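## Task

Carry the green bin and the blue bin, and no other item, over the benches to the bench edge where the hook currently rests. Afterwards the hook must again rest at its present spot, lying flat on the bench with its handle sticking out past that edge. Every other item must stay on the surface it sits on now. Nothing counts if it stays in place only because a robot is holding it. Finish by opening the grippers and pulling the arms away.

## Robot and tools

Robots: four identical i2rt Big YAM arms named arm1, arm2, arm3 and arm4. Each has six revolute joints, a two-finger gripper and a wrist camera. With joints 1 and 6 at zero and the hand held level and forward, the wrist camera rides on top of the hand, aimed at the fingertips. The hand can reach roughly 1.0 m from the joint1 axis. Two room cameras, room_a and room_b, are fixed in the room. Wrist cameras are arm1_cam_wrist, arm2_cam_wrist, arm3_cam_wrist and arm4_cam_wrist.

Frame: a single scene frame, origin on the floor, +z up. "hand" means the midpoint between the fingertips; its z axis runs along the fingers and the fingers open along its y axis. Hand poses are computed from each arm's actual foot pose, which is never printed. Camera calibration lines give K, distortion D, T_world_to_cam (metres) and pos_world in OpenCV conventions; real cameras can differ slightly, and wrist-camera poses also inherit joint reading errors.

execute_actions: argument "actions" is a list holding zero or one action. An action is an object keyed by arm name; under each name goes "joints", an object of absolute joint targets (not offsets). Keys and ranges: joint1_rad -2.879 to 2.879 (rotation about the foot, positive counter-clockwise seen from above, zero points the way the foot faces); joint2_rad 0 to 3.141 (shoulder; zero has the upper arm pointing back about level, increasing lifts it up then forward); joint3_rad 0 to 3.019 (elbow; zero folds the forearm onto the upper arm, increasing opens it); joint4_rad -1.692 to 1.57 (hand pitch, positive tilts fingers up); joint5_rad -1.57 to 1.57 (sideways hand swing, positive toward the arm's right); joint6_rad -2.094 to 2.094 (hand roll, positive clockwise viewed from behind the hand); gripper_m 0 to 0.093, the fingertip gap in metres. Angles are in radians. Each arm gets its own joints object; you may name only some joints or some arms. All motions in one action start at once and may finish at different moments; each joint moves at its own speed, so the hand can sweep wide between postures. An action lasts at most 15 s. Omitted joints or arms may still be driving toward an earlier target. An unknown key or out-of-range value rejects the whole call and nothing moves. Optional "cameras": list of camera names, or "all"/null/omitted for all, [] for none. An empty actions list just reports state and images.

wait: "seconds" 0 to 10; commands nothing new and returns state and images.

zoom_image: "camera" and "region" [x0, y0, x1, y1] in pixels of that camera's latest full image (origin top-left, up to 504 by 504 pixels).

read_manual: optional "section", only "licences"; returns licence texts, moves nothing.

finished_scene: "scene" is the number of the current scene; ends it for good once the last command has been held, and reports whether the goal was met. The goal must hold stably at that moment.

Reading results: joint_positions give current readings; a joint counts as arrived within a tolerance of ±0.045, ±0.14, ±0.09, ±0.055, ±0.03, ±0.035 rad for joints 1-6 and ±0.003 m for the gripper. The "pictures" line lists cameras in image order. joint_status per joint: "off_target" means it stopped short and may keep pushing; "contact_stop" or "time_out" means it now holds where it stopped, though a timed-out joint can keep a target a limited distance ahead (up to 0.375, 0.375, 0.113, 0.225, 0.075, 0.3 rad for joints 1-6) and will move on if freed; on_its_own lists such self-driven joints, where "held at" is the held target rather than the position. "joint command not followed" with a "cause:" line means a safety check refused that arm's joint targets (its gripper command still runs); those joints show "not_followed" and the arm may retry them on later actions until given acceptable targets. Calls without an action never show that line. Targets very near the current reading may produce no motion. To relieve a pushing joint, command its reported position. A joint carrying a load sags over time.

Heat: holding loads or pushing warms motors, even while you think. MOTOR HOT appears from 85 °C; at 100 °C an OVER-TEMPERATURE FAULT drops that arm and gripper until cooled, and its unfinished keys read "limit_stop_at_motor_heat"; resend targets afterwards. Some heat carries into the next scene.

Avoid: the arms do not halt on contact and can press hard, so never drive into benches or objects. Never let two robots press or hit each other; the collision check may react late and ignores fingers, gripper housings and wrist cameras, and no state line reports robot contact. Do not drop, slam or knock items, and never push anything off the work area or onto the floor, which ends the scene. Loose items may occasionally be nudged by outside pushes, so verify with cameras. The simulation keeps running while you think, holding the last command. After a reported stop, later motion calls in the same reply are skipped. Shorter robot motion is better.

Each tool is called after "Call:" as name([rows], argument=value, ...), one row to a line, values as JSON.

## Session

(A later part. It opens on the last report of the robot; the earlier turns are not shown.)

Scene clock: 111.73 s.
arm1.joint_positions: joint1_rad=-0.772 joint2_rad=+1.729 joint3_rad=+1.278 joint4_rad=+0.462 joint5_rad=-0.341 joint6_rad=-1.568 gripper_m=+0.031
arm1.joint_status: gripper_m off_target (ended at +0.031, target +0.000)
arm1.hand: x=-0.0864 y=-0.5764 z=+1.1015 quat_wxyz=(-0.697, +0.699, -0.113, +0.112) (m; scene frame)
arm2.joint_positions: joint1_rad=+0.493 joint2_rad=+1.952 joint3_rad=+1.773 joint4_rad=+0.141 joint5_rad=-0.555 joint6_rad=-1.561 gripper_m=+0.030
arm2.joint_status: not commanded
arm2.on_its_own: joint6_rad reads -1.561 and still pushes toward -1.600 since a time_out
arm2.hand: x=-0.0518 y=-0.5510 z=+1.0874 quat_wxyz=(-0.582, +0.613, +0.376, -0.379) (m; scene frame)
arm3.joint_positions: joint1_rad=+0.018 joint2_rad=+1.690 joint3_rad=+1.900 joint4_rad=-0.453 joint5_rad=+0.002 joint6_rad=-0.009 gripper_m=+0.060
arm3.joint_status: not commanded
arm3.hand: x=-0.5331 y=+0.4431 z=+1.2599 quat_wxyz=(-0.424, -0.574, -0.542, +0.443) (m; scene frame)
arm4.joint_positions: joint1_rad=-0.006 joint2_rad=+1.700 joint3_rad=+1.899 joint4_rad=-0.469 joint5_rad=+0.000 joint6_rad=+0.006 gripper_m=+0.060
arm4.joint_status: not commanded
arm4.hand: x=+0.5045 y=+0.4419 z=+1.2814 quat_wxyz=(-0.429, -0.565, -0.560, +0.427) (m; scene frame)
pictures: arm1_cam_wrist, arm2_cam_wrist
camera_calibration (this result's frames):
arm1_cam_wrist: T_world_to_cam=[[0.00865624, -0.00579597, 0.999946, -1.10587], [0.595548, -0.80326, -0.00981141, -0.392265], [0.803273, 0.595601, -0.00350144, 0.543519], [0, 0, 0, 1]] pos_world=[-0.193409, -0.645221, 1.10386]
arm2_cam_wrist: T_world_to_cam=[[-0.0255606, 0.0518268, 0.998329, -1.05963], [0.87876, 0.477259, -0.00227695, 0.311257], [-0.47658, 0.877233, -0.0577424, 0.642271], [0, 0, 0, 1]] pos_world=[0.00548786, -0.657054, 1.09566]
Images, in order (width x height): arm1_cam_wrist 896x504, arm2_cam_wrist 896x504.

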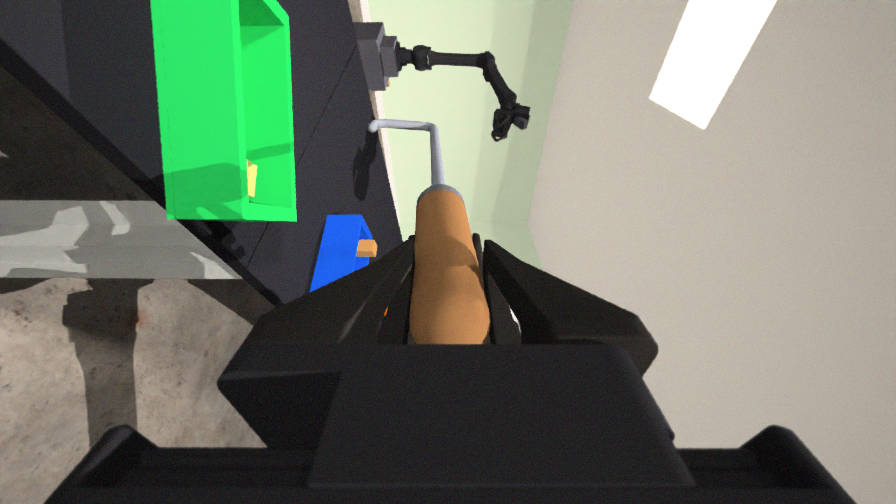

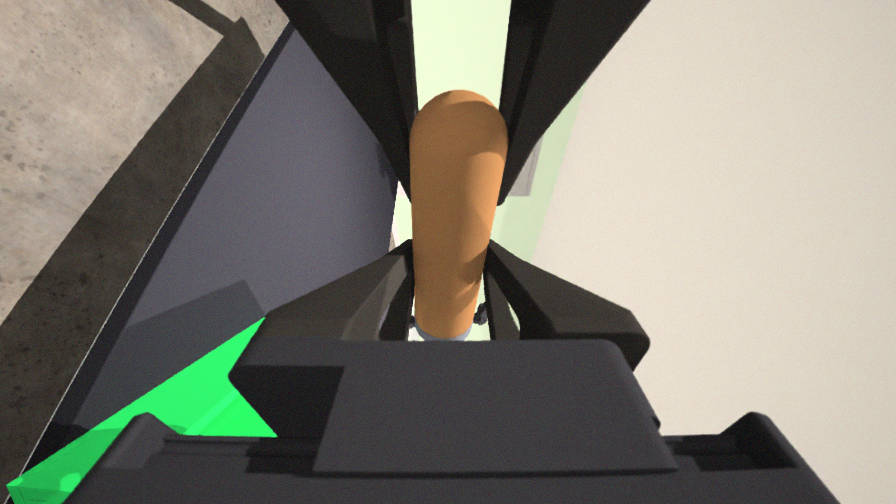

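Call:
execute_actions([
  {"arm2":{"joints":{"gripper_m":0.09}}},
], cameras=[])

Call:
execute_actions([
  {"arm2":{"joints":{"joint1_rad":0}}},
], cameras=[])

Call:
execute_actions([
  {"arm1":{"joints":{"joint1_rad":0.415,"joint5_rad":0.33}},"arm2":{"joints":{"joint2_rad":1.2,"joint3_rad":1.2}}},
], cameras=[])

Call:
execute_actions([
  {"arm1":{"joints":{"joint2_rad":2.26,"joint3_rad":1.55,"joint4_rad":0.78}}},
], cameras=[])

Call:
execute_actions([
  {"arm1":{"joints":{"joint2_rad":2.35,"joint4_rad":0.86,"joint6_rad":0}}},
], cameras=["arm1_cam_wrist","arm3_cam_wrist"])

Scene clock: 112.90 s.
arm1.joint_positions: joint1_rad=-0.772 joint2_rad=+1.735 joint3_rad=+1.278 joint4_rad=+0.449 joint5_rad=-0.339 joint6_rad=-1.569 gripper_m=+0.031
arm1.joint_status: not commanded
arm1.hand: x=-0.0852 y=-0.5757 z=+1.0941 quat_wxyz=(-0.691, +0.705, -0.117, +0.111) (m; scene frame)
arm2.joint_positions: joint1_rad=+0.493 joint2_rad=+1.938 joint3_rad=+1.783 joint4_rad=+0.141 joint5_rad=-0.557 joint6_rad=-1.590 gripper_m=+0.090
arm2.joint_status: all done
arm2.hand: x=-0.0506 y=-0.5540 z=+1.1052 quat_wxyz=(-0.596, +0.599, +0.385, -0.371) (m; scene frame)
arm3.joint_positions: joint1_rad=+0.018 joint2_rad=+1.690 joint3_rad=+1.900 joint4_rad=-0.453 joint5_rad=+0.002 joint6_rad=-0.009 gripper_m=+0.060
arm3.joint_status: not commanded
arm3.hand: x=-0.5331 y=+0.4431 z=+1.2599 quat_wxyz=(-0.424, -0.574, -0.542, +0.443) (m; scene frame)
arm4.joint_positions: joint1_rad=-0.006 joint2_rad=+1.700 joint3_rad=+1.899 joint4_rad=-0.469 joint5_rad=+0.000 joint6_rad=+0.006 gripper_m=+0.060
arm4.joint_status: not commanded
arm4.hand: x=+0.5045 y=+0.4419 z=+1.2814 quat_wxyz=(-0.429, -0.565, -0.560, +0.427) (m; scene frame)
pictures: none
No camera images: the call's "cameras" was empty. Leave "cameras" out to get every camera's image.

Scene clock: 114.47 s.
arm1.joint_positions: joint1_rad=-0.772 joint2_rad=+1.744 joint3_rad=+1.278 joint4_rad=+0.443 joint5_rad=-0.338 joint6_rad=-1.569 gripper_m=+0.031
arm1.joint_status: not commanded
arm1.hand: x=-0.0842 y=-0.5745 z=+1.0863 quat_wxyz=(-0.686, +0.709, -0.120, +0.108) (m; scene frame)
arm2.joint_positions: joint1_rad=+0.008 joint2_rad=+1.921 joint3_rad=+1.800 joint4_rad=+0.141 joint5_rad=-0.558 joint6_rad=-1.591 gripper_m=+0.090
arm2.joint_status: all done
arm2.hand: x=+0.3073 y=-0.3898 z=+1.1304 quat_wxyz=(-0.680, +0.661, +0.234, -0.214) (m; scene frame)
arm3.joint_positions: joint1_rad=+0.018 joint2_rad=+1.690 joint3_rad=+1.900 joint4_rad=-0.453 joint5_rad=+0.002 joint6_rad=-0.009 gripper_m=+0.060
arm3.joint_status: not commanded
arm3.hand: x=-0.5331 y=+0.4431 z=+1.2599 quat_wxyz=(-0.424, -0.574, -0.542, +0.443) (m; scene frame)
arm4.joint_positions: joint1_rad=-0.006 joint2_rad=+1.700 joint3_rad=+1.899 joint4_rad=-0.469 joint5_rad=+0.000 joint6_rad=+0.006 gripper_m=+0.060
arm4.joint_status: not commanded
arm4.hand: x=+0.5045 y=+0.4419 z=+1.2814 quat_wxyz=(-0.429, -0.565, -0.560, +0.427) (m; scene frame)
pictures: none
No camera images: the call's "cameras" was empty. Leave "cameras" out to get every camera's image.

Scene clock: 116.33 s.
arm1.joint_positions: joint1_rad=+0.410 joint2_rad=+1.759 joint3_rad=+1.278 joint4_rad=+0.443 joint5_rad=+0.330 joint6_rad=-1.569 gripper_m=+0.031
arm1.joint_status: all done
arm1.hand: x=-0.8058 y=-0.5209 z=+1.0788 quat_wxyz=(-0.687, +0.720, +0.070, -0.065) (m; scene frame)
arm2.joint_positions: joint1_rad=+0.008 joint2_rad=+1.193 joint3_rad=+1.216 joint4_rad=+0.149 joint5_rad=-0.558 joint6_rad=-1.592 gripper_m=+0.090
arm2.joint_status: all done
arm2.hand: x=+0.3304 y=-0.6597 z=+1.2628 quat_wxyz=(-0.729, +0.606, +0.246, -0.200) (m; scene frame)
arm3.joint_positions: joint1_rad=+0.018 joint2_rad=+1.690 joint3_rad=+1.900 joint4_rad=-0.453 joint5_rad=+0.002 joint6_rad=-0.009 gripper_m=+0.060
arm3.joint_status: not commanded
arm3.hand: x=-0.5331 y=+0.4431 z=+1.2599 quat_wxyz=(-0.424, -0.574, -0.542, +0.443) (m; scene frame)
arm4.joint_positions: joint1_rad=-0.006 joint2_rad=+1.700 joint3_rad=+1.899 joint4_rad=-0.469 joint5_rad=+0.000 joint6_rad=+0.006 gripper_m=+0.060
arm4.joint_status: not commanded
arm4.hand: x=+0.5045 y=+0.4419 z=+1.2814 quat_wxyz=(-0.429, -0.565, -0.560, +0.427) (m; scene frame)
pictures: none
No camera images: the call's "cameras" was empty. Leave "cameras" out to get every camera's image.

Scene clock: 117.77 s.
arm1.joint_positions: joint1_rad=+0.413 joint2_rad=+2.305 joint3_rad=+1.508 joint4_rad=+0.773 joint5_rad=+0.330 joint6_rad=-1.571 gripper_m=+0.031
arm1.joint_status: all done
arm1.hand: x=-0.8564 y=-0.4422 z=+0.8615 quat_wxyz=(-0.692, +0.715, +0.069, -0.067) (m; scene frame)
arm2.joint_positions: joint1_rad=+0.008 joint2_rad=+1.193 joint3_rad=+1.216 joint4_rad=+0.149 joint5_rad=-0.558 joint6_rad=-1.592 gripper_m=+0.090
arm2.joint_status: not commanded
arm2.hand: x=+0.3304 y=-0.6597 z=+1.2628 quat_wxyz=(-0.729, +0.606, +0.246, -0.200) (m; scene frame)
arm3.joint_positions: joint1_rad=+0.018 joint2_rad=+1.690 joint3_rad=+1.900 joint4_rad=-0.453 joint5_rad=+0.002 joint6_rad=-0.009 gripper_m=+0.060
arm3.joint_status: not commanded
arm3.hand: x=-0.5331 y=+0.4431 z=+1.2599 quat_wxyz=(-0.424, -0.574, -0.542, +0.443) (m; scene frame)
arm4.joint_positions: joint1_rad=-0.006 joint2_rad=+1.700 joint3_rad=+1.899 joint4_rad=-0.469 joint5_rad=+0.000 joint6_rad=+0.006 gripper_m=+0.060
arm4.joint_status: not commanded
arm4.hand: x=+0.5045 y=+0.4419 z=+1.2814 quat_wxyz=(-0.429, -0.565, -0.560, +0.427) (m; scene frame)
pictures: none
No camera images: the call's "cameras" was empty. Leave "cameras" out to get every camera's image.

Scene clock: 119.90 s.
arm1.joint_positions: joint1_rad=+0.412 joint2_rad=+2.367 joint3_rad=+1.510 joint4_rad=+0.851 joint5_rad=+0.335 joint6_rad=-0.011 gripper_m=+0.031
arm1.joint_status: all done
arm1.hand: x=-0.8535 y=-0.4444 z=+0.8306 quat_wxyz=(-0.449, +0.550, -0.453, -0.539) (m; scene frame)
arm2.joint_positions: joint1_rad=+0.008 joint2_rad=+1.193 joint3_rad=+1.216 joint4_rad=+0.149 joint5_rad=-0.558 joint6_rad=-1.592 gripper_m=+0.090
arm2.joint_status: not commanded
arm2.hand: x=+0.3304 y=-0.6597 z=+1.2628 quat_wxyz=(-0.729, +0.606, +0.246, -0.200) (m; scene frame)
arm3.joint_positions: joint1_rad=+0.018 joint2_rad=+1.690 joint3_rad=+1.900 joint4_rad=-0.453 joint5_rad=+0.002 joint6_rad=-0.009 gripper_m=+0.060
arm3.joint_status: not commanded
arm3.hand: x=-0.5331 y=+0.4431 z=+1.2599 quat_wxyz=(-0.424, -0.574, -0.542, +0.443) (m; scene frame)
arm4.joint_positions: joint1_rad=-0.006 joint2_rad=+1.700 joint3_rad=+1.899 joint4_rad=-0.469 joint5_rad=+0.000 joint6_rad=+0.006 gripper_m=+0.060
arm4.joint_status: not commanded
arm4.hand: x=+0.5045 y=+0.4419 z=+1.2814 quat_wxyz=(-0.429, -0.565, -0.560, +0.427) (m; scene frame)
pictures: arm1_cam_wrist, arm3_cam_wrist
camera_calibration (this result's frames):
arm1_cam_wrist: T_world_to_cam=[[0.983563, 0.180519, -0.00412203, 0.92127], [0.102815, -0.578665, -0.809059, 0.511143], [-0.148436, 0.795336, -0.587714, 0.841883], [0, 0, 0, 1]] pos_world=[-0.833714, -0.540107, 0.912128]
arm3_cam_wrist: T_world_to_cam=[[-0.99812, 0.0591912, -0.015872, -0.538981], [0.0554571, 0.762212, -0.644948, 0.511397], [-0.0260774, -0.644616, -0.764062, 1.35957], [0, 0, 0, 1]] pos_world=[-0.530875, 0.518509, 1.36006]
Images, in order (width x height): arm1_cam_wrist 896x504, arm3_cam_wrist 896x504.

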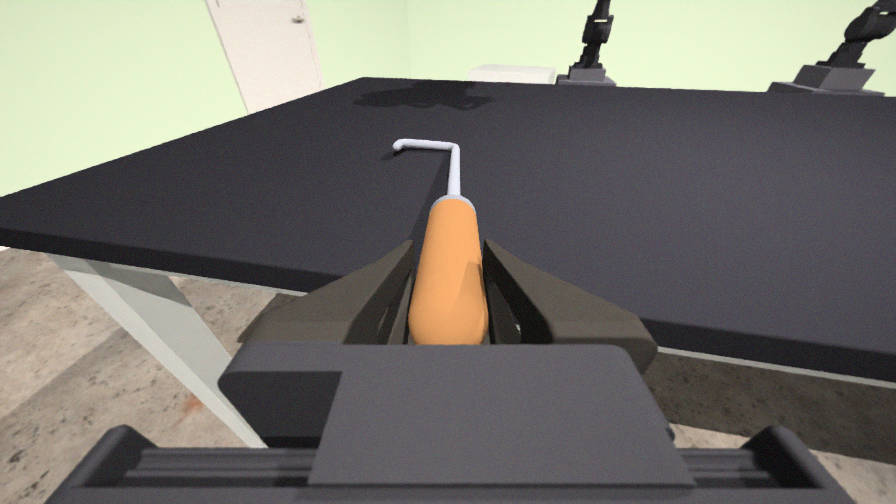

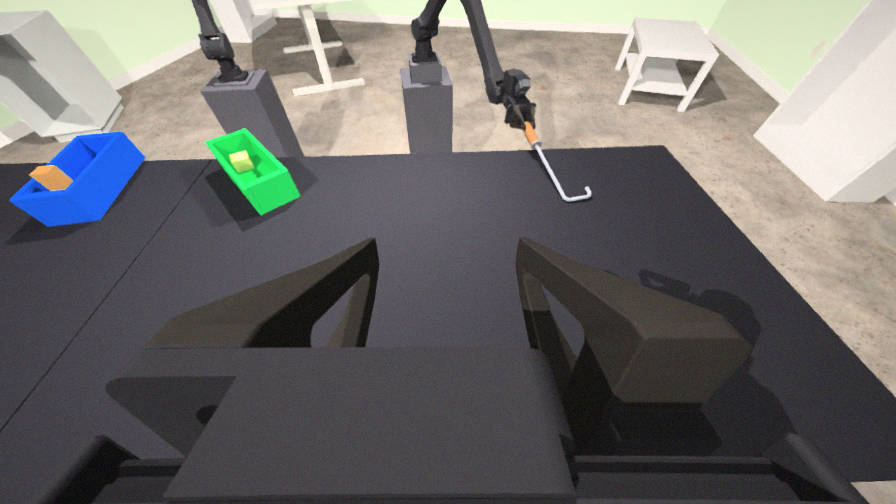

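Call:
execute_actions([
  {"arm1":{"joints":{"joint2_rad":2.4,"joint3_rad":1.5}}},
], cameras=[])

Call:
execute_actions([
  {"arm1":{"joints":{"gripper_m":0.09}}},
], cameras=["arm1_cam_wrist"])

Call:
execute_actions([
  {"arm1":{"joints":{"joint2_rad":1.8}}},
], cameras=["arm3_cam_wrist"])

Call:
finished_scene(scene=2)

Scene clock: 120.90 s.
arm1.joint_positions: joint1_rad=+0.412 joint2_rad=+2.398 joint3_rad=+1.498 joint4_rad=+0.859 joint5_rad=+0.335 joint6_rad=-0.009 gripper_m=+0.031
arm1.joint_status: all done
arm1.hand: x=-0.8505 y=-0.4504 z=+0.8017 quat_wxyz=(-0.444, +0.562, -0.458, -0.527) (m; scene frame)
arm2.joint_positions: joint1_rad=+0.008 joint2_rad=+1.193 joint3_rad=+1.216 joint4_rad=+0.149 joint5_rad=-0.558 joint6_rad=-1.592 gripper_m=+0.090
arm2.joint_status: not commanded
arm2.hand: x=+0.3304 y=-0.6597 z=+1.2628 quat_wxyz=(-0.729, +0.606, +0.246, -0.200) (m; scene frame)
arm3.joint_positions: joint1_rad=+0.018 joint2_rad=+1.690 joint3_rad=+1.900 joint4_rad=-0.453 joint5_rad=+0.002 joint6_rad=-0.009 gripper_m=+0.060
arm3.joint_status: not commanded
arm3.hand: x=-0.5331 y=+0.4431 z=+1.2599 quat_wxyz=(-0.424, -0.574, -0.542, +0.443) (m; scene frame)
arm4.joint_positions: joint1_rad=-0.006 joint2_rad=+1.700 joint3_rad=+1.899 joint4_rad=-0.469 joint5_rad=+0.000 joint6_rad=+0.006 gripper_m=+0.060
arm4.joint_status: not commanded
arm4.hand: x=+0.5045 y=+0.4419 z=+1.2814 quat_wxyz=(-0.429, -0.565, -0.560, +0.427) (m; scene frame)
pictures: none
No camera images: the call's "cameras" was empty. Leave "cameras" out to get every camera's image.

Scene clock: 121.60 s.
arm1.joint_positions: joint1_rad=+0.412 joint2_rad=+2.398 joint3_rad=+1.498 joint4_rad=+0.859 joint5_rad=+0.334 joint6_rad=-0.007 gripper_m=+0.090
arm1.joint_status: all done
arm1.hand: x=-0.8505 y=-0.4505 z=+0.8017 quat_wxyz=(-0.443, +0.561, -0.458, -0.528) (m; scene frame)
arm2.joint_positions: joint1_rad=+0.008 joint2_rad=+1.193 joint3_rad=+1.216 joint4_rad=+0.149 joint5_rad=-0.558 joint6_rad=-1.592 gripper_m=+0.090
arm2.joint_status: not commanded
arm2.hand: x=+0.3304 y=-0.6597 z=+1.2628 quat_wxyz=(-0.729, +0.606, +0.246, -0.200) (m; scene frame)
arm3.joint_positions: joint1_rad=+0.018 joint2_rad=+1.690 joint3_rad=+1.900 joint4_rad=-0.453 joint5_rad=+0.002 joint6_rad=-0.009 gripper_m=+0.060
arm3.joint_status: not commanded
arm3.hand: x=-0.5331 y=+0.4431 z=+1.2599 quat_wxyz=(-0.424, -0.574, -0.542, +0.443) (m; scene frame)
arm4.joint_positions: joint1_rad=-0.006 joint2_rad=+1.700 joint3_rad=+1.899 joint4_rad=-0.469 joint5_rad=+0.000 joint6_rad=+0.006 gripper_m=+0.060
arm4.joint_status: not commanded
arm4.hand: x=+0.5045 y=+0.4419 z=+1.2814 quat_wxyz=(-0.429, -0.565, -0.560, +0.427) (m; scene frame)
pictures: arm1_cam_wrist
camera_calibration (this result's frames):
arm1_cam_wrist: T_world_to_cam=[[0.983308, 0.181904, 0.00410439, 0.913191], [0.11506, -0.604179, -0.788498, 0.466371], [-0.140951, 0.775808, -0.615024, 0.849606], [0, 0, 0, 1]] pos_world=[-0.831855, -0.543474, 0.886512]
Images, in order (width x height): arm1_cam_wrist 896x504.

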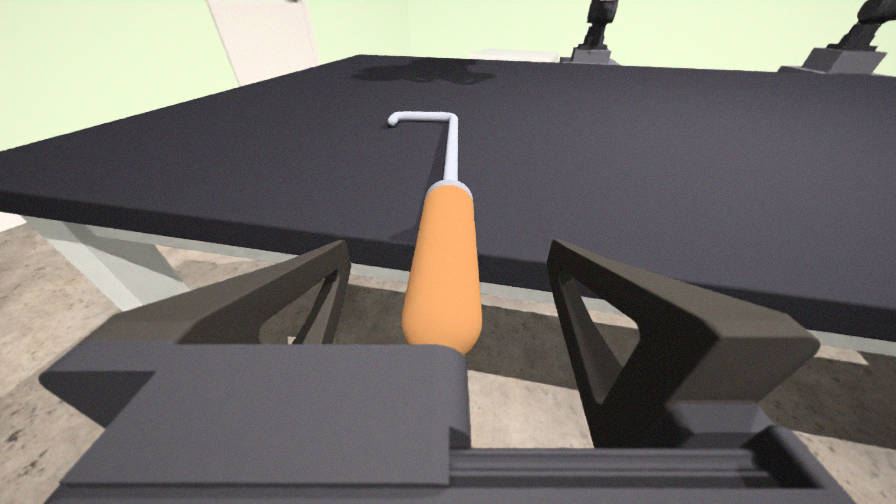

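Scene clock: 123.33 s.
arm1.joint_positions: joint1_rad=+0.412 joint2_rad=+1.817 joint3_rad=+1.488 joint4_rad=+0.862 joint5_rad=+0.333 joint6_rad=-0.007 gripper_m=+0.090
arm1.joint_status: all done
arm1.hand: x=-0.8109 y=-0.5099 z=+1.2525 quat_wxyz=(-0.499, +0.354, -0.374, -0.697) (m; scene frame)
arm2.joint_positions: joint1_rad=+0.008 joint2_rad=+1.193 joint3_rad=+1.216 joint4_rad=+0.149 joint5_rad=-0.558 joint6_rad=-1.592 gripper_m=+0.090
arm2.joint_status: not commanded
arm2.hand: x=+0.3304 y=-0.6597 z=+1.2628 quat_wxyz=(-0.729, +0.606, +0.246, -0.200) (m; scene frame)
arm3.joint_positions: joint1_rad=+0.018 joint2_rad=+1.690 joint3_rad=+1.900 joint4_rad=-0.453 joint5_rad=+0.002 joint6_rad=-0.009 gripper_m=+0.060
arm3.joint_status: not commanded
arm3.hand: x=-0.5331 y=+0.4431 z=+1.2599 quat_wxyz=(-0.424, -0.574, -0.542, +0.443) (m; scene frame)
arm4.joint_positions: joint1_rad=-0.006 joint2_rad=+1.700 joint3_rad=+1.899 joint4_rad=-0.469 joint5_rad=+0.000 joint6_rad=+0.006 gripper_m=+0.060
arm4.joint_status: not commanded
arm4.hand: x=+0.5045 y=+0.4419 z=+1.2814 quat_wxyz=(-0.429, -0.565, -0.560, +0.427) (m; scene frame)
pictures: arm3_cam_wrist
camera_calibration (this result's frames):
arm3_cam_wrist: T_world_to_cam=[[-0.99812, 0.0591912, -0.015872, -0.538981], [0.0554571, 0.762212, -0.644948, 0.511397], [-0.0260774, -0.644616, -0.764062, 1.35957], [0, 0, 0, 1]] pos_world=[-0.530875, 0.518509, 1.36006]
Images, in order (width x height): arm3_cam_wrist 896x504.

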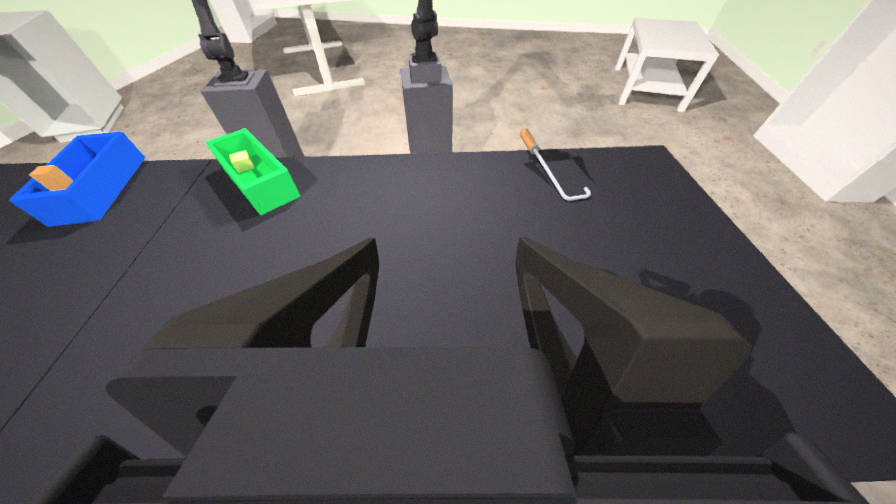

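The scene is finished: the task was done.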